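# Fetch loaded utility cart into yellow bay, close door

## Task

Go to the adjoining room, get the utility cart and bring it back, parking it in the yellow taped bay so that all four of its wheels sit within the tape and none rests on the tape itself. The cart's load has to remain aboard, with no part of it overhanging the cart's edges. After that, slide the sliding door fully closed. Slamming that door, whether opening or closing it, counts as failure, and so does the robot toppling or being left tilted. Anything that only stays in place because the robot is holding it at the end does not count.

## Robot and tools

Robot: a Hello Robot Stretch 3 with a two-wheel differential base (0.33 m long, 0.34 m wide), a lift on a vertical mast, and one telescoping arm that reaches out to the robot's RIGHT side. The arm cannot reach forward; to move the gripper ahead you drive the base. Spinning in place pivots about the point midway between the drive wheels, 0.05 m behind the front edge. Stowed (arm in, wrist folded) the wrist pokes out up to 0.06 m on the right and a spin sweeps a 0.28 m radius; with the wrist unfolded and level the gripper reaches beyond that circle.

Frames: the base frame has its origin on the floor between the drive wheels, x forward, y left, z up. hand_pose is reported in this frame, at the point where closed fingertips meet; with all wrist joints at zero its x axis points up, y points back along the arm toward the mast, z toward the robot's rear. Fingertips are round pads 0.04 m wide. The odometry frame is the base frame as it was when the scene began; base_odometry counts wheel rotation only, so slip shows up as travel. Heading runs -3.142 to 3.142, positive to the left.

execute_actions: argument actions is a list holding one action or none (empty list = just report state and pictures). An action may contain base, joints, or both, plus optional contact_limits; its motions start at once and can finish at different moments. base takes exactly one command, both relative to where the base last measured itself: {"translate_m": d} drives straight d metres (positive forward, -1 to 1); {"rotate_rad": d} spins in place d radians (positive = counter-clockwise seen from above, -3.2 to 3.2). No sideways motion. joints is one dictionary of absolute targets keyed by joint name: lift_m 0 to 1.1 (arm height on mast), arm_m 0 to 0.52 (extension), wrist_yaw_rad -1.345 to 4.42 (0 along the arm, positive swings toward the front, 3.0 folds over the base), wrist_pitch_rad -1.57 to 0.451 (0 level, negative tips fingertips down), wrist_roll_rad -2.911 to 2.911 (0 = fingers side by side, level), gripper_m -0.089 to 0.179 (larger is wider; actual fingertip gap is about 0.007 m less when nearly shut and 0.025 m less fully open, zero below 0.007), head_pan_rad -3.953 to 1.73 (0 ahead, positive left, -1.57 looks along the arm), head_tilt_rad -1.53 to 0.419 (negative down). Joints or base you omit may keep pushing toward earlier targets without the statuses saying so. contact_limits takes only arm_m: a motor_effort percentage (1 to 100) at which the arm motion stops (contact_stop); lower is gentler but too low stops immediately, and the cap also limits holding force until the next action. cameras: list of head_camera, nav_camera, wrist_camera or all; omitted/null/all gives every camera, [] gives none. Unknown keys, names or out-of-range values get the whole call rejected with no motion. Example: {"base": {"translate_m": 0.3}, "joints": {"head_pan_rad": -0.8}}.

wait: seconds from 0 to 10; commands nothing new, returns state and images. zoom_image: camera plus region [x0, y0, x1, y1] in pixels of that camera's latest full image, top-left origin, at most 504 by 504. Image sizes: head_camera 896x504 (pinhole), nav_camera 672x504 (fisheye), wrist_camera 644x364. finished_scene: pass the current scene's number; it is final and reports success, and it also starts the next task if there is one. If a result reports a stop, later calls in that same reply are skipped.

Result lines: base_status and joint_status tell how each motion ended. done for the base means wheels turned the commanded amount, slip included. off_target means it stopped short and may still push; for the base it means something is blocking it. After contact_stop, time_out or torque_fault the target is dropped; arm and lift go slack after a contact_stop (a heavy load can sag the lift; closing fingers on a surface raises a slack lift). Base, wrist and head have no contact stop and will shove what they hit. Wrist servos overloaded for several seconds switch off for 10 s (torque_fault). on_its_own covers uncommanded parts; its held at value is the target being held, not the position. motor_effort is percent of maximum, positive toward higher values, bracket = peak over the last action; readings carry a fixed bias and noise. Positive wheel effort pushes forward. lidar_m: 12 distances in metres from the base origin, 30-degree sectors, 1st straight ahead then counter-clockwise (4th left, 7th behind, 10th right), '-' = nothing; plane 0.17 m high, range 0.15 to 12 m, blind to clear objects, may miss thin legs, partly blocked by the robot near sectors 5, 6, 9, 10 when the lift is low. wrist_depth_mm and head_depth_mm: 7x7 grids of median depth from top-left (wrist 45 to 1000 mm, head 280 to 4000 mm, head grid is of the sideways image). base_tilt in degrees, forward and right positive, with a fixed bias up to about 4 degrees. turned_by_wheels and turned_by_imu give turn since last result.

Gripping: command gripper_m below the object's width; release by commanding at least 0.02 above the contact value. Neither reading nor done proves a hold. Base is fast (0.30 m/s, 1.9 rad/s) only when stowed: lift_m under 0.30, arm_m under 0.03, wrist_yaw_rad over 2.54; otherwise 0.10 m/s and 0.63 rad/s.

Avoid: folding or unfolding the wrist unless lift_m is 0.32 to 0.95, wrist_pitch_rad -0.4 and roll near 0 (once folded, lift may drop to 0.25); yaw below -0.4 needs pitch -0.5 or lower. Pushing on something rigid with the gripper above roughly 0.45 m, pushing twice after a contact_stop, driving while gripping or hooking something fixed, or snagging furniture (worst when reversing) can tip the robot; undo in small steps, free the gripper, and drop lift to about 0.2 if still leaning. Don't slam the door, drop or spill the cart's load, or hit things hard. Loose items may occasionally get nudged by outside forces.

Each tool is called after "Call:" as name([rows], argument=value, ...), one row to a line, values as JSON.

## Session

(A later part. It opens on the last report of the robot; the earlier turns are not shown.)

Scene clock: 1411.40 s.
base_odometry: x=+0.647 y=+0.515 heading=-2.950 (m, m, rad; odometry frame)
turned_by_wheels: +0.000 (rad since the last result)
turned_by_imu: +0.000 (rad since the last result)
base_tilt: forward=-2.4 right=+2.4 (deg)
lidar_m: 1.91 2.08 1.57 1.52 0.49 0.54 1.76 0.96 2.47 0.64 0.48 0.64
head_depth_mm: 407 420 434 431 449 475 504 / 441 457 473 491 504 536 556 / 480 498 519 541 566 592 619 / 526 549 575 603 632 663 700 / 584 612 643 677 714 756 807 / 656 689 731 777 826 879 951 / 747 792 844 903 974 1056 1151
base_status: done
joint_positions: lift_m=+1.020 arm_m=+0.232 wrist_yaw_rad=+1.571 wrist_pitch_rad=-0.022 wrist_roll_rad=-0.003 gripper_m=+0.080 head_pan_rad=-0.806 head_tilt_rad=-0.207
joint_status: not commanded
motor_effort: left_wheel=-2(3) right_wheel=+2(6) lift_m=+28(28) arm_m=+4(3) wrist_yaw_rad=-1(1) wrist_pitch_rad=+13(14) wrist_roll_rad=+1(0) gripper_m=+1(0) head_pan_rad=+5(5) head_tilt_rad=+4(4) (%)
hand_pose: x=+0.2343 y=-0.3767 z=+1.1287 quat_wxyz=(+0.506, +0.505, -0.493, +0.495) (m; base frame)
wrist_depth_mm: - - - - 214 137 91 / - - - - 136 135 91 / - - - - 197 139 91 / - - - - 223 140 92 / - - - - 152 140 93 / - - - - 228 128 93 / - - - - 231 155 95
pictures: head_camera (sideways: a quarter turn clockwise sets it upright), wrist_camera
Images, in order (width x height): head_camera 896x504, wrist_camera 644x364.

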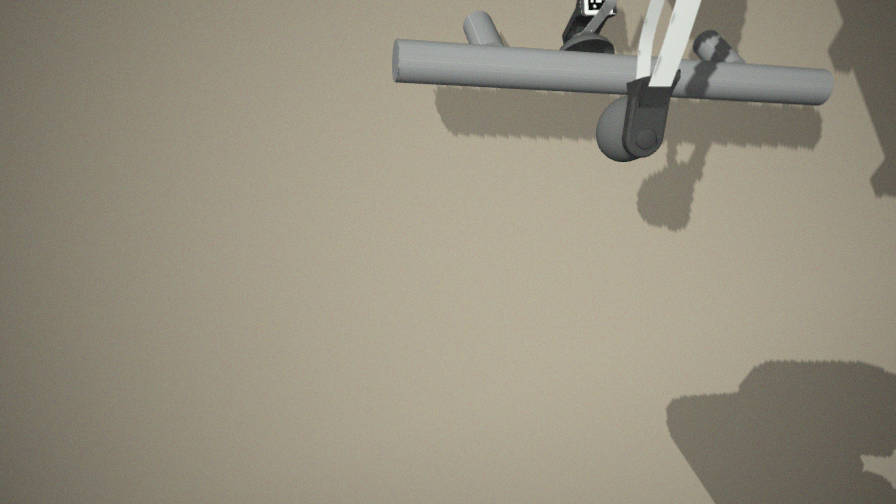

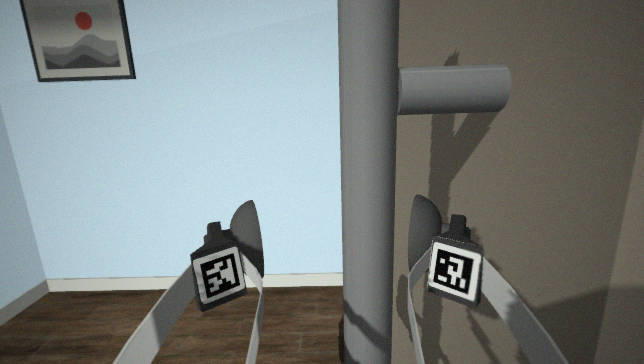

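Call:
execute_actions([
  {"base":{"translate_m":0.02}},
], cameras=[])

Call:
execute_actions([
  {"joints":{"gripper_m":-0.02}},
], cameras=["wrist_camera","nav_camera"])

Scene clock: 1414.20 s.
base_odometry: x=+0.628 y=+0.511 heading=-2.950 (m, m, rad; odometry frame)
turned_by_wheels: +0.000 (rad since the last result)
turned_by_imu: +0.000 (rad since the last result)
base_tilt: forward=-2.4 right=+2.4 (deg)
lidar_m: 1.91 2.06 1.57 1.51 0.49 0.55 1.78 0.98 2.51 0.55 0.48 0.64
head_depth_mm: 406 420 434 388 399 425 494 / 440 455 472 492 507 536 554 / 479 498 518 541 564 591 620 / 527 549 574 601 631 662 700 / 583 610 641 676 717 756 806 / 652 691 729 774 825 880 950 / 746 790 843 904 966 1054 1159
base_status: done
joint_positions: lift_m=+1.020 arm_m=+0.232 wrist_yaw_rad=+1.571 wrist_pitch_rad=-0.022 wrist_roll_rad=-0.003 gripper_m=+0.080 head_pan_rad=-0.806 head_tilt_rad=-0.207
joint_status: not commanded
motor_effort: left_wheel=-2(3) right_wheel=+2(6) lift_m=+28(28) arm_m=+4(4) wrist_yaw_rad=-2(1) wrist_pitch_rad=+13(13) wrist_roll_rad=+1(1) gripper_m=+1(0) head_pan_rad=+4(4) head_tilt_rad=+4(4) (%)
hand_pose: x=+0.2343 y=-0.3767 z=+1.1287 quat_wxyz=(+0.506, +0.505, -0.493, +0.495) (m; base frame)
wrist_depth_mm: - - - - 192 136 90 / - - - - 116 115 91 / - - - - 121 129 91 / - - - - 197 139 92 / - - - - 128 141 92 / - - - - 137 128 93 / - - - - 218 154 93
pictures: none
No camera images: the call's "cameras" was empty. Leave "cameras" out to get every camera's image.

Scene clock: 1416.37 s.
base_odometry: x=+0.628 y=+0.511 heading=-2.950 (m, m, rad; odometry frame)
turned_by_wheels: +0.000 (rad since the last result)
turned_by_imu: +0.000 (rad since the last result)
base_tilt: forward=-2.4 right=+2.4 (deg)
lidar_m: 1.92 2.06 1.58 1.51 0.49 0.54 1.78 0.97 2.51 0.56 0.47 0.63
head_depth_mm: 405 419 433 387 392 422 484 / 438 455 471 489 516 531 552 / 478 496 517 538 561 587 616 / 524 547 573 597 628 660 696 / 580 610 641 676 711 752 801 / 651 686 726 772 818 877 943 / 744 792 839 904 966 1041 1144
base_status: not commanded
joint_positions: lift_m=+1.020 arm_m=+0.232 wrist_yaw_rad=+1.513 wrist_pitch_rad=-0.020 wrist_roll_rad=-0.003 gripper_m=-0.019 head_pan_rad=-0.806 head_tilt_rad=-0.207
joint_status: all done
on_its_own: wrist_yaw_rad is held at +1.516, not at your +1.570, by its stall guard, which is not easing now
motor_effort: left_wheel=-2(4) right_wheel=+2(9) lift_m=+28(28) arm_m=-1(4) wrist_yaw_rad=+4(47) wrist_pitch_rad=+12(13) wrist_roll_rad=+1(1) gripper_m=-23(100) head_pan_rad=+5(3) head_tilt_rad=+4(4) (%)
hand_pose: x=+0.2339 y=-0.3918 z=+1.1292 quat_wxyz=(+0.520, +0.490, -0.508, +0.481) (m; base frame)
wrist_depth_mm: - - - 107 200 109 75 / - - - 111 114 110 76 / - - - 116 185 112 76 / - - - 120 212 112 77 / - - - 125 181 114 77 / - - - 129 197 115 78 / - - - 138 227 109 79
pictures: nav_camera (sideways: a quarter turn counterclockwise sets it upright), wrist_camera
Images, in order (width x height): nav_camera 672x504, wrist_camera 644x364.

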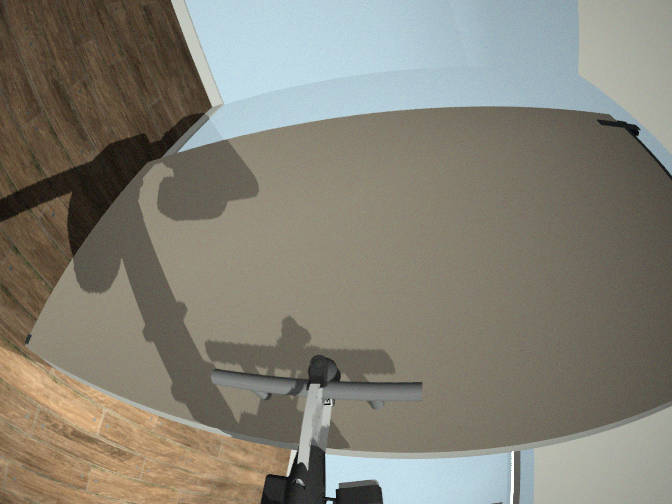

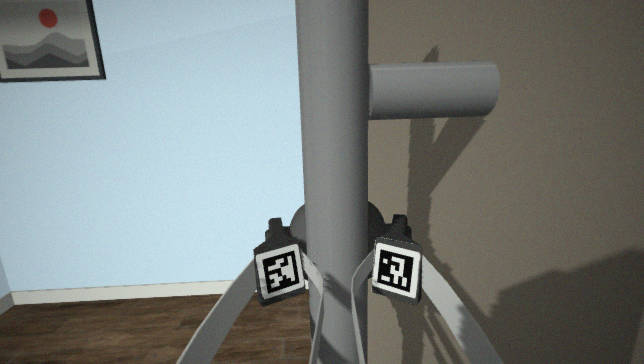

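Call:
execute_actions([
  {"base":{"translate_m":-0.1},"joints":{"arm_m":0.243,"wrist_yaw_rad":1.57}},
], cameras=["wrist_camera","nav_camera"])

Scene clock: 1421.07 s.
base_odometry: x=+0.726 y=+0.530 heading=-2.950 (m, m, rad; odometry frame)
turned_by_wheels: +0.000 (rad since the last result)
turned_by_imu: +0.001 (rad since the last result)
base_tilt: forward=-2.4 right=+2.4 (deg)
lidar_m: 1.92 2.16 1.58 0.52 0.42 0.53 1.68 0.89 2.36 3.25 0.47 0.64
head_depth_mm: 406 419 433 389 394 423 484 / 439 455 472 490 516 530 554 / 479 498 517 541 563 590 619 / 525 547 571 599 627 662 699 / 583 611 640 674 713 755 802 / 655 689 729 769 822 879 944 / 747 790 842 899 971 1048 1146
base_status: done
joint_positions: lift_m=+1.020 arm_m=+0.243 wrist_yaw_rad=+1.558 wrist_pitch_rad=-0.020 wrist_roll_rad=-0.003 gripper_m=-0.019 head_pan_rad=-0.806 head_tilt_rad=-0.207
joint_status: all done
on_its_own: wrist_yaw_rad is at rest, and its effort (+16) is outside its rest range (-12 to +12)
motor_effort: left_wheel=-3(6) right_wheel=+5(19) lift_m=+28(28) arm_m=+2(2) wrist_yaw_rad=+16(30) wrist_pitch_rad=+12(13) wrist_roll_rad=+1(1) gripper_m=-22(25) head_pan_rad=+4(3) head_tilt_rad=+4(4) (%)
hand_pose: x=+0.2343 y=-0.3912 z=+1.1292 quat_wxyz=(+0.509, +0.501, -0.497, +0.492) (m; base frame)
wrist_depth_mm: - - - 107 213 108 73 / - - - 111 112 109 73 / - - - 116 192 110 73 / - - - 120 225 111 74 / - - - 124 186 112 74 / - - - 130 204 113 74 / - - - 139 237 106 75
pictures: nav_camera (sideways: a quarter turn counterclockwise sets it upright), wrist_camera
Images, in order (width x height): nav_camera 672x504, wrist_camera 644x364.

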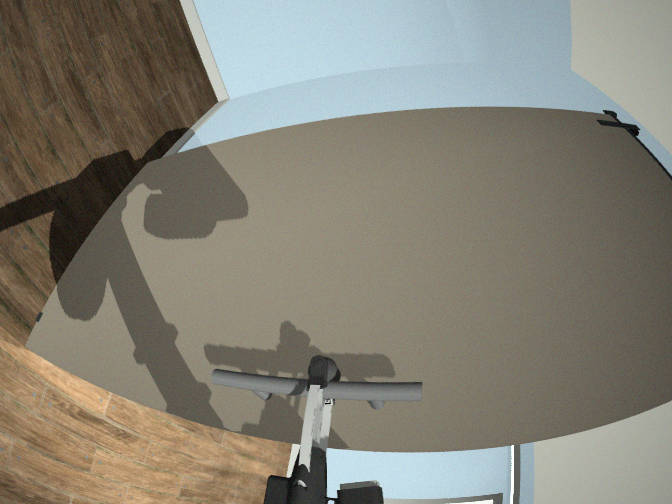

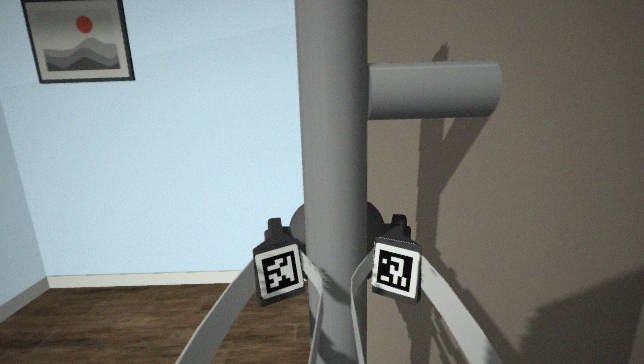

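Call:
execute_actions([
  {"base":{"translate_m":-0.25}},
], cameras=["wrist_camera","nav_camera"])

Scene clock: 1427.03 s.
base_odometry: x=+0.971 y=+0.578 heading=-2.950 (m, m, rad; odometry frame)
turned_by_wheels: +0.000 (rad since the last result)
turned_by_imu: +0.002 (rad since the last result)
base_tilt: forward=-2.4 right=+2.4 (deg)
lidar_m: 1.93 2.16 0.41 0.38 0.39 1.49 1.43 0.71 0.70 3.25 0.47 0.64
head_depth_mm: 408 422 436 384 396 426 487 / 442 457 474 492 521 534 556 / 481 501 520 542 567 592 620 / 528 551 576 604 633 665 701 / 586 615 646 679 716 758 811 / 657 693 733 779 829 885 949 / 750 794 848 910 975 1057 1158
base_status: done
joint_positions: lift_m=+1.020 arm_m=+0.243 wrist_yaw_rad=+1.552 wrist_pitch_rad=-0.019 wrist_roll_rad=-0.003 gripper_m=-0.019 head_pan_rad=-0.806 head_tilt_rad=-0.207
joint_status: not commanded
on_its_own: wrist_yaw_rad is at rest, and its effort (+23) is outside its rest range (-12 to +12)
motor_effort: left_wheel=-2(5) right_wheel=+2(21) lift_m=+28(28) arm_m=+1(2) wrist_yaw_rad=+23(23) wrist_pitch_rad=+12(12) wrist_roll_rad=+1(1) gripper_m=-24(25) head_pan_rad=+3(4) head_tilt_rad=+4(4) (%)
hand_pose: x=+0.2343 y=-0.3926 z=+1.1292 quat_wxyz=(+0.510, +0.500, -0.499, +0.491) (m; base frame)
wrist_depth_mm: - - - 106 213 110 74 / - - - 111 113 110 74 / - - - 115 193 112 75 / - - - 121 227 112 75 / - - - 124 189 114 75 / - - - 129 206 115 76 / - - - - 240 108 76
pictures: nav_camera (sideways: a quarter turn counterclockwise sets it upright), wrist_camera
Images, in order (width x height): nav_camera 672x504, wrist_camera 644x364.

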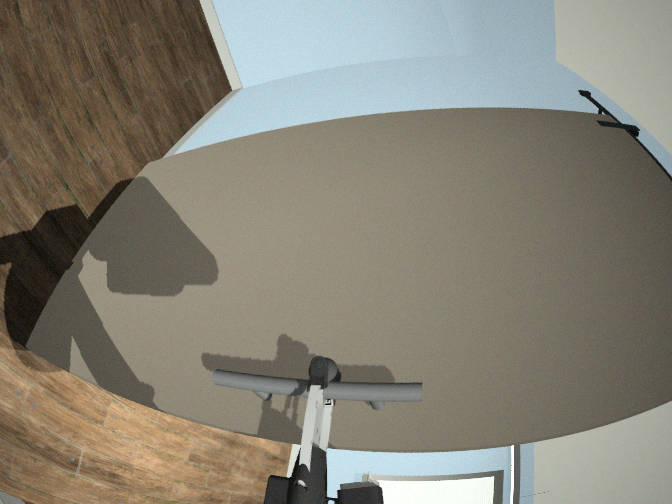

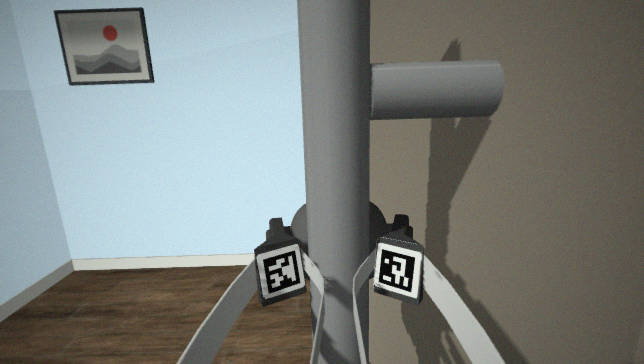

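Call:
execute_actions([
  {"base":{"translate_m":-0.35},"joints":{"arm_m":0.249,"wrist_yaw_rad":1.57}},
], cameras=["nav_camera"])

Scene clock: 1433.63 s.
base_odometry: x=+1.315 y=+0.644 heading=-2.950 (m, m, rad; odometry frame)
turned_by_wheels: +0.000 (rad since the last result)
turned_by_imu: +0.002 (rad since the last result)
base_tilt: forward=-2.4 right=+2.4 (deg)
lidar_m: 1.95 0.55 0.37 0.35 1.54 1.13 1.08 0.73 0.52 0.52 0.48 0.64
head_depth_mm: 412 424 439 384 400 432 490 / 445 461 478 497 521 538 560 / 485 504 525 547 570 596 624 / 533 554 581 608 638 668 709 / 590 619 651 684 723 766 812 / 662 700 737 785 835 893 960 / 758 804 858 914 984 1064 1168
base_status: done
joint_positions: lift_m=+1.020 arm_m=+0.249 wrist_yaw_rad=+1.561 wrist_pitch_rad=-0.019 wrist_roll_rad=-0.003 gripper_m=-0.019 head_pan_rad=-0.806 head_tilt_rad=-0.207
joint_status: all done
motor_effort: left_wheel=-3(6) right_wheel=+4(22) lift_m=+28(28) arm_m=+4(3) wrist_yaw_rad=+12(22) wrist_pitch_rad=+12(12) wrist_roll_rad=+1(0) gripper_m=-22(24) head_pan_rad=+4(3) head_tilt_rad=+4(5) (%)
hand_pose: x=+0.2343 y=-0.3964 z=+1.1292 quat_wxyz=(+0.508, +0.502, -0.497, +0.493) (m; base frame)
wrist_depth_mm: - - - 107 213 107 72 / - - - 111 113 108 72 / - - - 115 191 109 73 / - - - 121 226 110 73 / - - - 125 188 111 73 / - - - 129 204 112 74 / - - - 138 239 105 74
pictures: nav_camera (sideways: a quarter turn counterclockwise sets it upright)
Images, in order (width x height): nav_camera 672x504.

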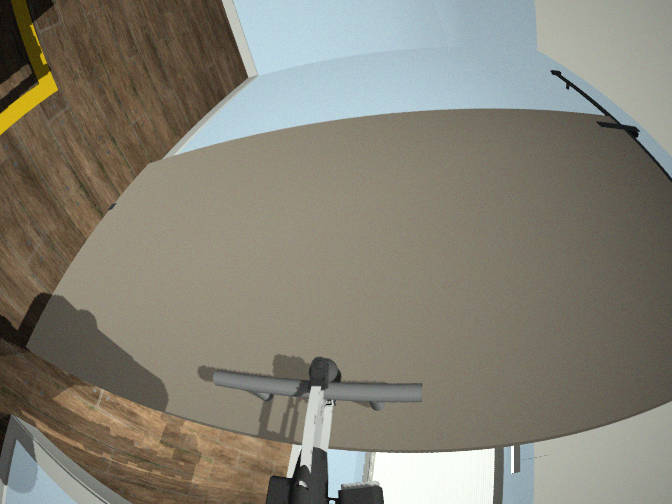

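Call:
execute_actions([
  {"base":{"translate_m":-0.2},"joints":{"arm_m":0.253,"wrist_yaw_rad":1.57,"head_pan_rad":-1.9,"head_tilt_rad":-0.6}},
], cameras=["nav_camera","head_camera"])

Scene clock: 1439.13 s.
base_odometry: x=+1.511 y=+0.682 heading=-2.951 (m, m, rad; odometry frame)
turned_by_wheels: +0.000 (rad since the last result)
turned_by_imu: +0.001 (rad since the last result)
base_tilt: forward=-2.4 right=+2.4 (deg)
lidar_m: 1.96 0.52 0.42 0.73 1.26 0.91 0.88 0.74 0.54 0.50 0.48 0.65
head_depth_mm: 472 521 - - - 1019 1195 / 458 499 - 692 779 945 1157 / 443 474 - 648 740 888 1108 / 429 - 544 608 704 832 1030 / 416 - 517 579 671 785 954 / 402 - - 560 632 737 939 / 393 421 - 532 607 1411 817
base_status: done
joint_positions: lift_m=+1.020 arm_m=+0.253 wrist_yaw_rad=+1.568 wrist_pitch_rad=-0.020 wrist_roll_rad=-0.003 gripper_m=-0.019 head_pan_rad=-1.893 head_tilt_rad=-0.592
joint_status: all done
motor_effort: left_wheel=-3(6) right_wheel=+5(23) lift_m=+27(28) arm_m=+4(4) wrist_yaw_rad=+3(13) wrist_pitch_rad=+12(13) wrist_roll_rad=+1(1) gripper_m=-21(23) head_pan_rad=-3(51) head_tilt_rad=-5(32) (%)
hand_pose: x=+0.2343 y=-0.3986 z=+1.1291 quat_wxyz=(+0.507, +0.503, -0.495, +0.495) (m; base frame)
wrist_depth_mm: - - - 107 215 106 71 / - - - 111 113 108 71 / - - - 116 192 108 71 / - - - 121 224 109 72 / - - - 125 187 110 72 / - - - 130 203 111 73 / - - - 138 240 104 73
pictures: head_camera (sideways: a quarter turn clockwise sets it upright), nav_camera (sideways: a quarter turn counterclockwise sets it upright)
Images, in order (width x height): head_camera 896x504, nav_camera 672x504.

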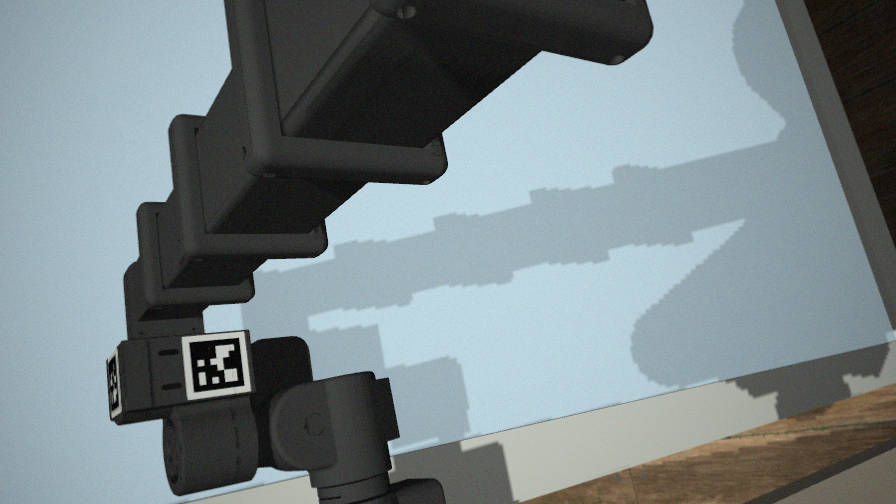

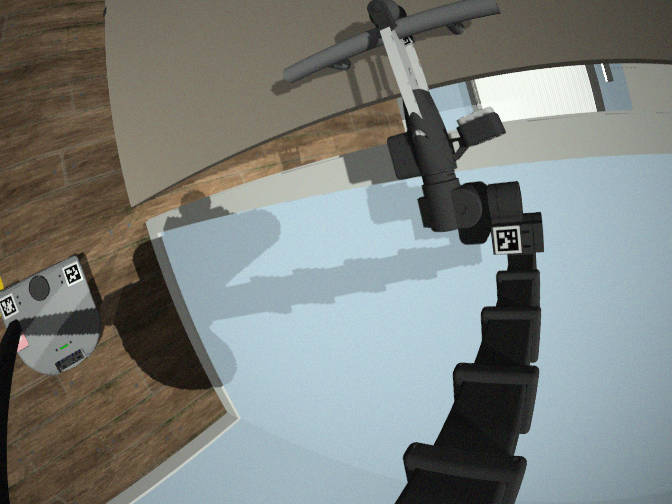

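Call:
execute_actions([
  {"base":{"translate_m":-0.04},"joints":{"head_pan_rad":-1.5,"head_tilt_rad":-1.0}},
], cameras=["nav_camera","head_camera"])

Scene clock: 1444.57 s.
base_odometry: x=+1.551 y=+0.690 heading=-2.951 (m, m, rad; odometry frame)
turned_by_wheels: +0.000 (rad since the last result)
turned_by_imu: +0.000 (rad since the last result)
base_tilt: forward=-2.3 right=+2.4 (deg)
lidar_m: 1.97 0.52 0.44 0.84 1.20 0.88 0.84 0.74 0.54 0.51 0.48 0.65
head_depth_mm: 453 538 661 862 1233 1206 1107 / 467 543 669 871 1238 1201 - / 472 547 677 885 1250 1205 - / 484 550 669 876 1276 1213 1095 / 488 588 678 881 1175 1218 1104 / 443 506 612 807 1193 1212 1112 / 423 470 619 822 1224 1216 1106
base_status: done
joint_positions: lift_m=+1.020 arm_m=+0.253 wrist_yaw_rad=+1.567 wrist_pitch_rad=-0.019 wrist_roll_rad=-0.003 gripper_m=-0.019 head_pan_rad=-1.507 head_tilt_rad=-0.987
joint_status: all done
motor_effort: left_wheel=+2(9) right_wheel=-5(24) lift_m=+28(28) arm_m=+3(3) wrist_yaw_rad=+4(6) wrist_pitch_rad=+12(14) wrist_roll_rad=+0(0) gripper_m=-22(23) head_pan_rad=+5(33) head_tilt_rad=-7(39) (%)
hand_pose: x=+0.2344 y=-0.3987 z=+1.1292 quat_wxyz=(+0.507, +0.503, -0.495, +0.495) (m; base frame)
wrist_depth_mm: - - - 108 216 106 71 / - - - 111 112 107 71 / - - - 116 192 108 71 / - - - 121 227 109 72 / - - - 124 187 109 72 / - - - 129 203 111 72 / - - - 138 239 104 73
pictures: head_camera (sideways: a quarter turn clockwise sets it upright), nav_camera (sideways: a quarter turn counterclockwise sets it upright)
Images, in order (width x height): head_camera 896x504, nav_camera 672x504.

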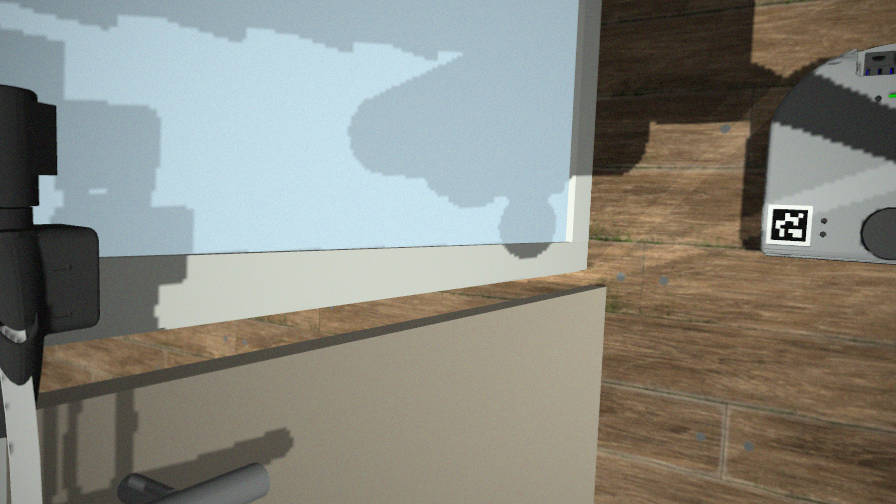

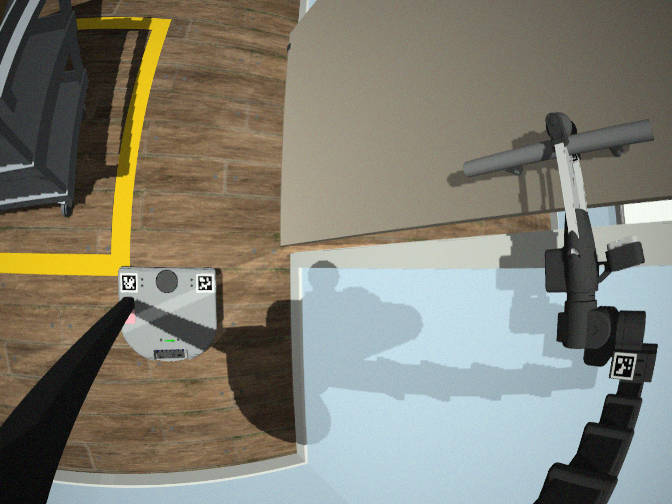

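Call:
execute_actions([
  {"base":{"translate_m":-0.03}},
], cameras=["head_camera"])

Call:
execute_actions([
  {"base":{"translate_m":-0.025}},
], cameras=["head_camera"])

Scene clock: 1447.90 s.
base_odometry: x=+1.580 y=+0.696 heading=-2.951 (m, m, rad; odometry frame)
turned_by_wheels: +0.000 (rad since the last result)
turned_by_imu: +0.000 (rad since the last result)
base_tilt: forward=-2.3 right=+2.4 (deg)
lidar_m: 1.97 0.51 0.46 0.92 1.16 0.85 0.81 0.74 0.54 0.51 0.48 0.64
head_depth_mm: 452 538 664 860 1236 1200 1096 / 467 542 669 876 1246 1204 - / 472 549 676 885 1248 1204 - / 486 553 683 898 1268 1216 1097 / 476 541 652 839 1178 1211 1104 / 444 505 613 814 1197 1213 1107 / 424 470 621 824 1221 1215 1110
base_status: done
joint_positions: lift_m=+1.020 arm_m=+0.253 wrist_yaw_rad=+1.566 wrist_pitch_rad=-0.020 wrist_roll_rad=-0.003 gripper_m=-0.019 head_pan_rad=-1.507 head_tilt_rad=-0.987
joint_status: not commanded
motor_effort: left_wheel=-1(8) right_wheel=+1(22) lift_m=+28(28) arm_m=+3(3) wrist_yaw_rad=+5(6) wrist_pitch_rad=+13(13) wrist_roll_rad=+1(1) gripper_m=-22(23) head_pan_rad=+5(5) head_tilt_rad=-7(7) (%)
hand_pose: x=+0.2343 y=-0.3990 z=+1.1290 quat_wxyz=(+0.507, +0.503, -0.495, +0.494) (m; base frame)
wrist_depth_mm: - - - 107 215 107 71 / - - - 111 113 107 71 / - - - 116 193 108 72 / - - - 121 228 109 72 / - - - 125 187 110 73 / - - - 130 203 111 73 / - - - 137 238 104 73
pictures: head_camera (sideways: a quarter turn clockwise sets it upright)
Images, in order (width x height): head_camera 896x504.

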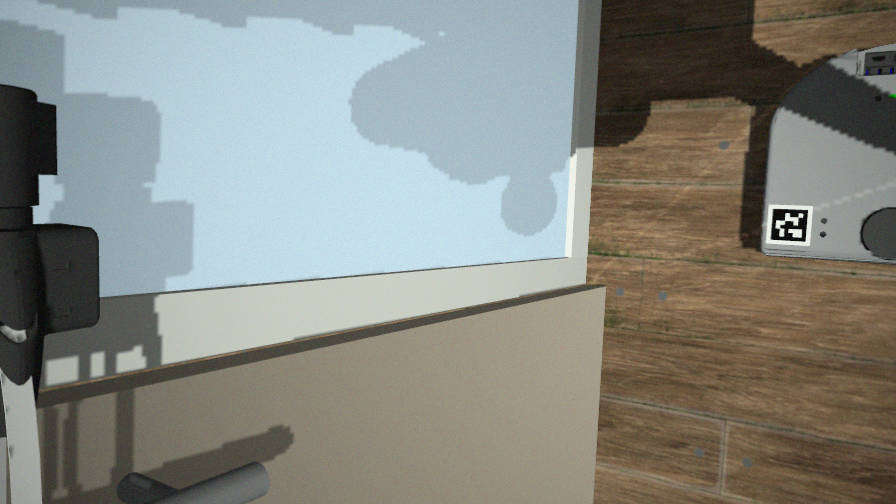

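Scene clock: 1449.17 s.
base_odometry: x=+1.605 y=+0.700 heading=-2.951 (m, m, rad; odometry frame)
turned_by_wheels: +0.000 (rad since the last result)
turned_by_imu: -0.002 (rad since the last result)
base_tilt: forward=-2.4 right=+2.4 (deg)
lidar_m: 1.95 0.51 0.48 0.98 1.13 0.82 0.79 0.74 0.54 0.51 0.48 0.65
head_depth_mm: 453 538 664 864 1234 1198 1106 / 469 543 671 874 1243 1205 - / 471 549 677 885 1248 1205 - / 486 553 686 898 1277 1212 1103 / 482 544 656 839 1169 1208 1107 / 443 507 612 812 1202 1219 1106 / 424 471 622 826 1218 1212 1106
base_status: done
joint_positions: lift_m=+1.020 arm_m=+0.253 wrist_yaw_rad=+1.566 wrist_pitch_rad=-0.020 wrist_roll_rad=-0.003 gripper_m=-0.019 head_pan_rad=-1.507 head_tilt_rad=-0.987
joint_status: not commanded
motor_effort: left_wheel=-4(10) right_wheel=+7(25) lift_m=+28(28) arm_m=+3(2) wrist_yaw_rad=+6(5) wrist_pitch_rad=+12(14) wrist_roll_rad=+1(1) gripper_m=-22(23) head_pan_rad=+4(5) head_tilt_rad=-8(8) (%)
hand_pose: x=+0.2343 y=-0.3990 z=+1.1290 quat_wxyz=(+0.507, +0.503, -0.495, +0.494) (m; base frame)
wrist_depth_mm: - - - 107 214 107 71 / - - - 111 112 107 71 / - - - 115 192 109 72 / - - - 121 226 109 72 / - - - 124 186 111 73 / - - - 129 202 111 73 / - - - 137 238 105 73
pictures: head_camera (sideways: a quarter turn clockwise sets it upright)
Images, in order (width x height): head_camera 896x504.

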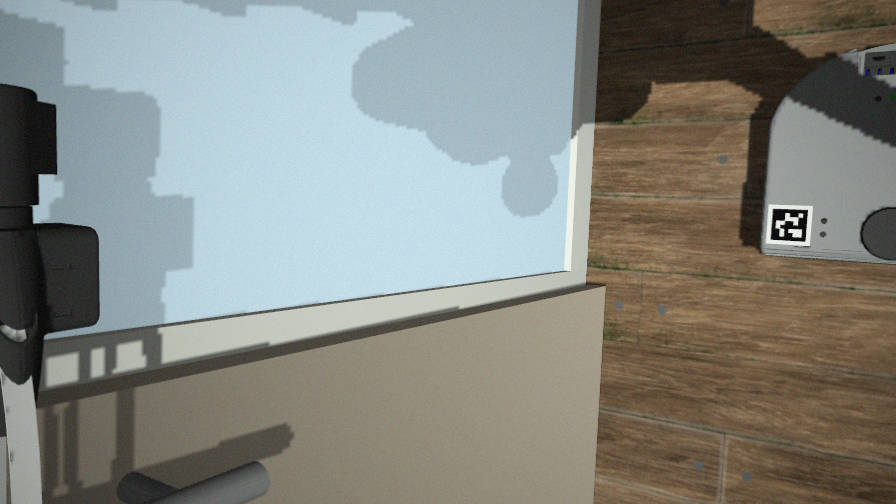

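Call:
execute_actions([
  {"base":{"translate_m":-0.02}},
], cameras=["head_camera"])

Scene clock: 1453.47 s.
base_odometry: x=+1.624 y=+0.704 heading=-2.951 (m, m, rad; odometry frame)
turned_by_wheels: +0.000 (rad since the last result)
turned_by_imu: +0.001 (rad since the last result)
base_tilt: forward=-2.3 right=+2.4 (deg)
lidar_m: 1.96 0.51 0.49 1.51 1.10 0.80 0.77 0.74 0.54 0.52 0.48 0.65
head_depth_mm: 453 539 664 862 1235 1191 1109 / 468 544 671 877 1241 1200 - / 472 548 678 884 1254 1210 - / 486 553 684 902 1272 1207 1100 / 489 557 664 841 1171 1205 1098 / 443 507 613 811 1199 1210 1107 / 424 469 620 821 1217 1209 1112
base_status: done
joint_positions: lift_m=+1.020 arm_m=+0.253 wrist_yaw_rad=+1.567 wrist_pitch_rad=-0.019 wrist_roll_rad=-0.003 gripper_m=-0.019 head_pan_rad=-1.506 head_tilt_rad=-0.988
joint_status: not commanded
motor_effort: left_wheel=+1(9) right_wheel=-6(24) lift_m=+27(28) arm_m=+4(2) wrist_yaw_rad=+4(4) wrist_pitch_rad=+12(14) wrist_roll_rad=+1(1) gripper_m=-22(23) head_pan_rad=+4(4) head_tilt_rad=-7(7) (%)
hand_pose: x=+0.2344 y=-0.3987 z=+1.1293 quat_wxyz=(+0.507, +0.503, -0.495, +0.495) (m; base frame)
wrist_depth_mm: - - - 107 215 107 71 / - - - 111 113 107 71 / - - - 116 171 108 72 / - - - 121 227 109 72 / - - - 125 187 110 72 / - - - 129 203 111 73 / - - - 138 237 104 73
pictures: head_camera (sideways: a quarter turn clockwise sets it upright)
Images, in order (width x height): head_camera 896x504.

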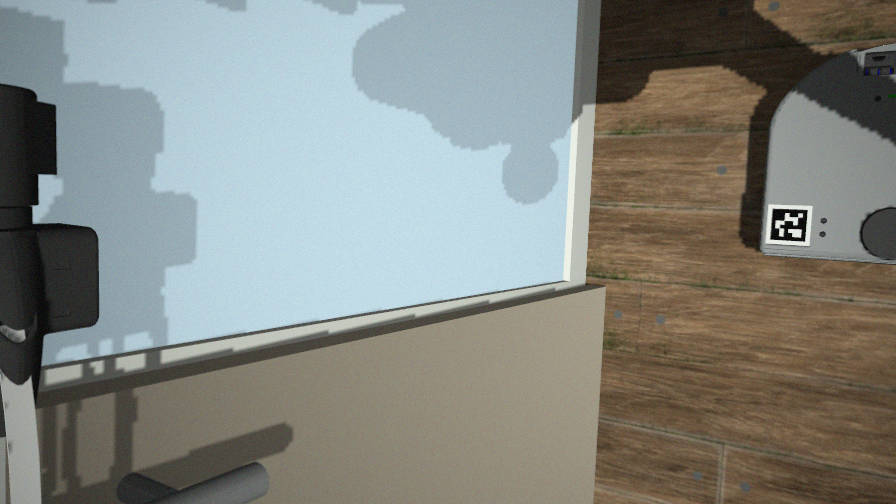

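Call:
execute_actions([
  {"base":{"translate_m":-0.015}},
], cameras=["head_camera"])

Scene clock: 1455.73 s.
base_odometry: x=+1.639 y=+0.707 heading=-2.950 (m, m, rad; odometry frame)
turned_by_wheels: +0.001 (rad since the last result)
turned_by_imu: +0.002 (rad since the last result)
base_tilt: forward=-1.8 right=+2.4 (deg)
lidar_m: 1.96 0.50 0.50 1.51 1.08 0.78 0.75 0.74 0.54 0.52 0.48 0.64
head_depth_mm: 453 539 664 862 1239 1200 1110 / 468 542 669 876 1242 1210 - / 471 548 676 892 1252 1211 - / 487 553 687 900 1283 1204 1103 / 488 557 668 839 1182 1215 1101 / 444 507 615 814 1198 1216 1100 / 425 482 620 826 1224 1215 1111
base_status: done
joint_positions: lift_m=+1.020 arm_m=+0.253 wrist_yaw_rad=+1.567 wrist_pitch_rad=-0.011 wrist_roll_rad=-0.003 gripper_m=-0.016 head_pan_rad=-1.506 head_tilt_rad=-0.988
joint_status: not commanded
on_its_own: right_wheel is at rest, and its effort (-22) is outside its rest range (-18 to +18)
motor_effort: left_wheel=+7(9) right_wheel=-22(27) lift_m=+28(28) arm_m=+3(3) wrist_yaw_rad=+4(4) wrist_pitch_rad=+7(12) wrist_roll_rad=+0(0) gripper_m=-23(24) head_pan_rad=+5(3) head_tilt_rad=-7(7) (%)
hand_pose: x=+0.2346 y=-0.3988 z=+1.1315 quat_wxyz=(+0.505, +0.501, -0.497, +0.497) (m; base frame)
wrist_depth_mm: - - - 109 218 107 71 / - - - 114 114 108 72 / - - - 118 196 109 72 / - - - 123 227 109 72 / - - - 127 178 111 73 / - - - 132 261 112 73 / - - - 139 242 105 74
pictures: head_camera (sideways: a quarter turn clockwise sets it upright)
Images, in order (width x height): head_camera 896x504.

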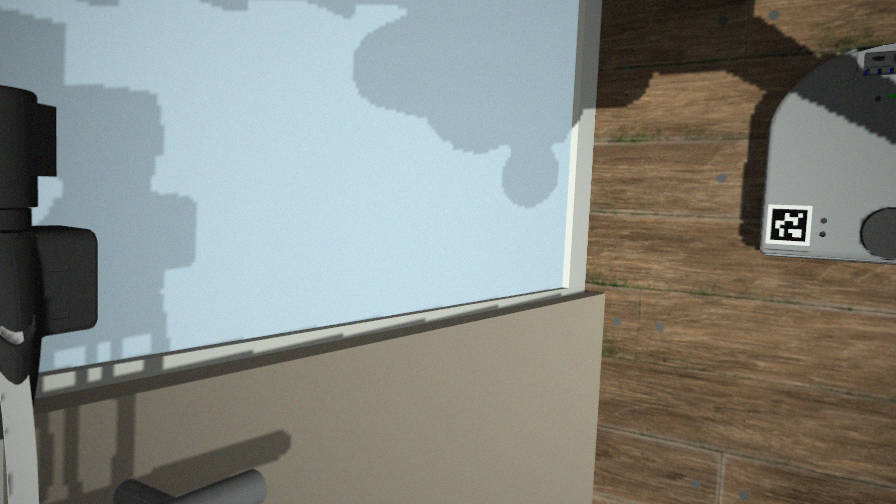

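Call:
execute_actions([
  {"joints":{"gripper_m":0.08}},
], cameras=[])

Call:
execute_actions([
  {"base":{"translate_m":-0.07}},
])

Scene clock: 1459.97 s.
base_odometry: x=+1.639 y=+0.707 heading=-2.951 (m, m, rad; odometry frame)
turned_by_wheels: -0.001 (rad since the last result)
turned_by_imu: -0.003 (rad since the last result)
base_tilt: forward=-2.3 right=+2.4 (deg)
lidar_m: 1.93 0.50 0.50 1.51 1.08 0.78 0.75 0.74 0.54 0.52 0.49 0.65
head_depth_mm: 454 540 663 866 1236 1198 1101 / 468 544 672 875 1243 1198 - / 471 547 678 891 1253 1201 - / 487 553 684 901 1269 1220 1105 / 489 558 670 868 1189 1213 1101 / 459 518 616 816 1205 1217 1107 / 429 498 625 830 1231 1208 1110
base_status: not commanded
joint_positions: lift_m=+1.020 arm_m=+0.253 wrist_yaw_rad=+1.582 wrist_pitch_rad=-0.018 wrist_roll_rad=-0.003 gripper_m=+0.080 head_pan_rad=-1.505 head_tilt_rad=-0.988
joint_status: all done
on_its_own: wrist_yaw_rad is at rest, and its effort (-16) is outside its rest range (-12 to +12)
motor_effort: left_wheel=+1(10) right_wheel=-2(23) lift_m=+27(28) arm_m=+3(2) wrist_yaw_rad=-16(16) wrist_pitch_rad=+11(12) wrist_roll_rad=+1(1) gripper_m=+4(92) head_pan_rad=+4(4) head_tilt_rad=-7(7) (%)
hand_pose: x=+0.2344 y=-0.3948 z=+1.1295 quat_wxyz=(+0.503, +0.507, -0.491, +0.499) (m; base frame)
wrist_depth_mm: - - - 123 208 116 76 / - - - 128 128 117 77 / - - - 133 214 118 77 / - - - 139 252 119 78 / - - - 146 381 120 78 / - - - 154 392 108 81 / - - - - 263 132 84
pictures: none
No camera images: the call's "cameras" was empty. Leave "cameras" out to get every camera's image.

Scene clock: 1461.63 s.
base_odometry: x=+1.708 y=+0.720 heading=-2.951 (m, m, rad; odometry frame)
turned_by_wheels: +0.000 (rad since the last result)
turned_by_imu: +0.000 (rad since the last result)
base_tilt: forward=-2.4 right=+2.4 (deg)
lidar_m: 1.94 0.55 0.59 1.51 0.98 0.71 0.68 0.71 0.54 0.52 0.51 0.65
head_depth_mm: 454 540 666 868 1235 1198 1107 / 470 546 672 880 1243 1207 - / 473 549 682 886 1251 1198 - / 487 554 687 904 1270 1207 1100 / 490 559 693 912 1275 1205 1103 / 482 563 677 845 1208 1211 1102 / 484 532 625 829 1233 1218 1107
base_status: done
joint_positions: lift_m=+1.020 arm_m=+0.253 wrist_yaw_rad=+1.582 wrist_pitch_rad=-0.018 wrist_roll_rad=-0.003 gripper_m=+0.080 head_pan_rad=-1.505 head_tilt_rad=-0.988
joint_status: not commanded
on_its_own: wrist_yaw_rad is at rest, and its effort (-16) is outside its rest range (-12 to +12)
motor_effort: left_wheel=+1(2) right_wheel=-2(6) lift_m=+28(28) arm_m=+3(3) wrist_yaw_rad=-16(16) wrist_pitch_rad=+11(11) wrist_roll_rad=+1(0) gripper_m=+3(4) head_pan_rad=+3(4) head_tilt_rad=-7(7) (%)
hand_pose: x=+0.2344 y=-0.3948 z=+1.1295 quat_wxyz=(+0.503, +0.507, -0.491, +0.499) (m; base frame)
wrist_depth_mm: - - - 616 243 130 128 / - - - 645 195 135 131 / - - - 688 218 140 132 / - - - - 253 145 134 / - - - - 386 150 139 / - - - - 321 156 143 / - - - - 238 165 148
pictures: head_camera (sideways: a quarter turn clockwise sets it upright), nav_camera (sideways: a quarter turn counterclockwise sets it upright), wrist_camera
Images, in order (width x height): head_camera 896x504, nav_camera 672x504, wrist_camera 644x364.

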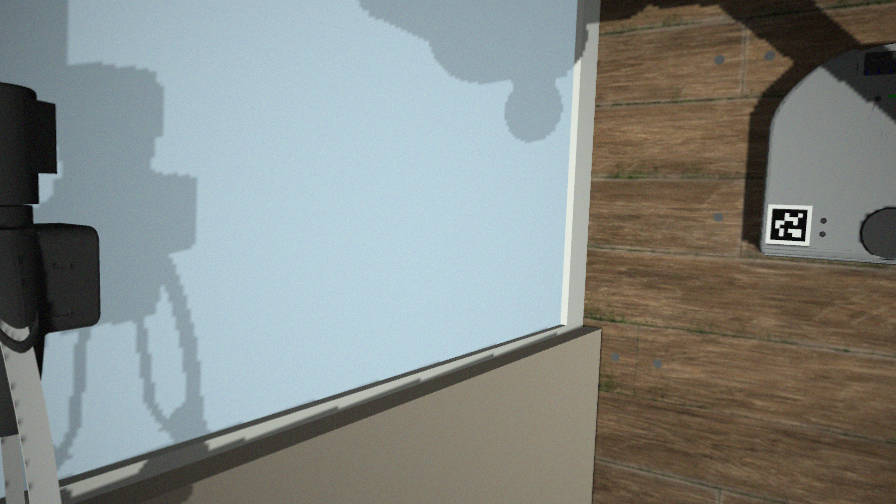

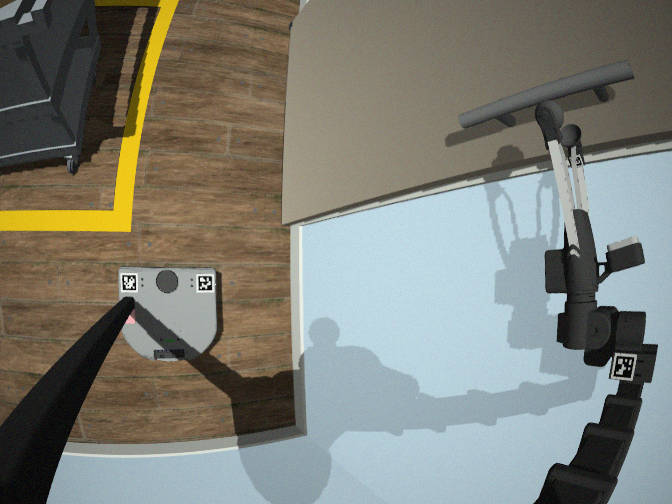

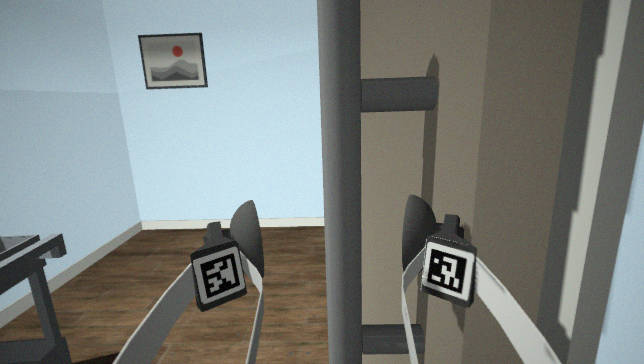

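Call:
execute_actions([
  {"joints":{"arm_m":0.12,"wrist_yaw_rad":1.57}},
])

Scene clock: 1465.37 s.
base_odometry: x=+1.708 y=+0.720 heading=-2.951 (m, m, rad; odometry frame)
turned_by_wheels: +0.000 (rad since the last result)
turned_by_imu: +0.000 (rad since the last result)
base_tilt: forward=-2.4 right=+2.4 (deg)
lidar_m: 1.94 0.55 0.59 1.50 0.98 0.71 0.68 0.71 0.54 0.52 0.51 0.65
head_depth_mm: - 542 666 863 1237 1199 1108 / - - 671 878 1243 1203 - / 441 - 679 888 1250 1204 - / 452 - 689 902 1267 1216 1100 / - - 705 912 1271 1211 1103 / - - 681 845 1212 1212 1104 / 461 - 625 830 1230 1221 1108
base_status: not commanded
joint_positions: lift_m=+1.020 arm_m=+0.120 wrist_yaw_rad=+1.571 wrist_pitch_rad=-0.018 wrist_roll_rad=-0.003 gripper_m=+0.080 head_pan_rad=-1.505 head_tilt_rad=-0.988
joint_status: all done
motor_effort: left_wheel=+1(2) right_wheel=-2(2) lift_m=+28(28) arm_m=-3(3) wrist_yaw_rad=-2(13) wrist_pitch_rad=+11(11) wrist_roll_rad=+1(1) gripper_m=+0(4) head_pan_rad=+3(4) head_tilt_rad=-7(7) (%)
hand_pose: x=+0.2344 y=-0.2652 z=+1.1295 quat_wxyz=(+0.505, +0.504, -0.494, +0.496) (m; base frame)
wrist_depth_mm: - - - - 702 349 204 / - - - - 720 353 192 / - - - - 728 355 224 / - - - - 740 357 226 / - - - - - 359 237 / 745 - - - 920 226 239 / 950 - - - 777 396 234
pictures: head_camera (sideways: a quarter turn clockwise sets it upright), nav_camera (sideways: a quarter turn counterclockwise sets it upright), wrist_camera
Images, in order (width x height): head_camera 896x504, nav_camera 672x504, wrist_camera 644x364.

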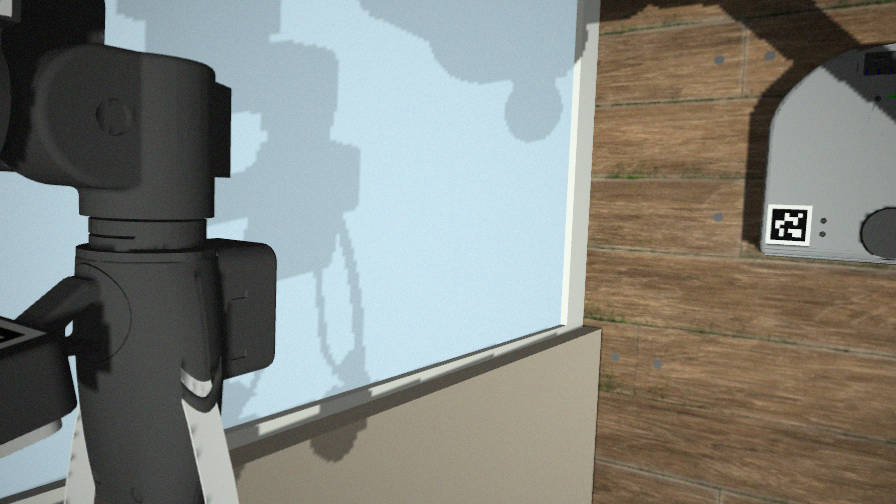

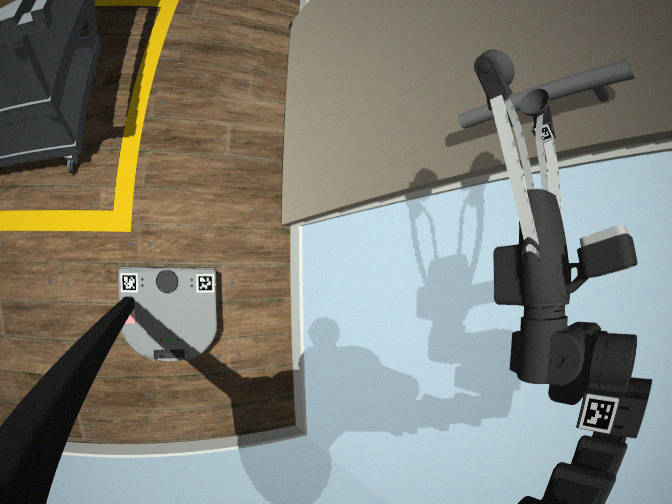

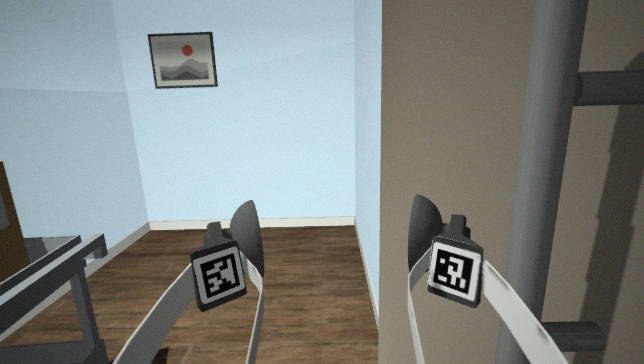

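Call:
finished_scene(scene=2)

The scene is finished: the task was done.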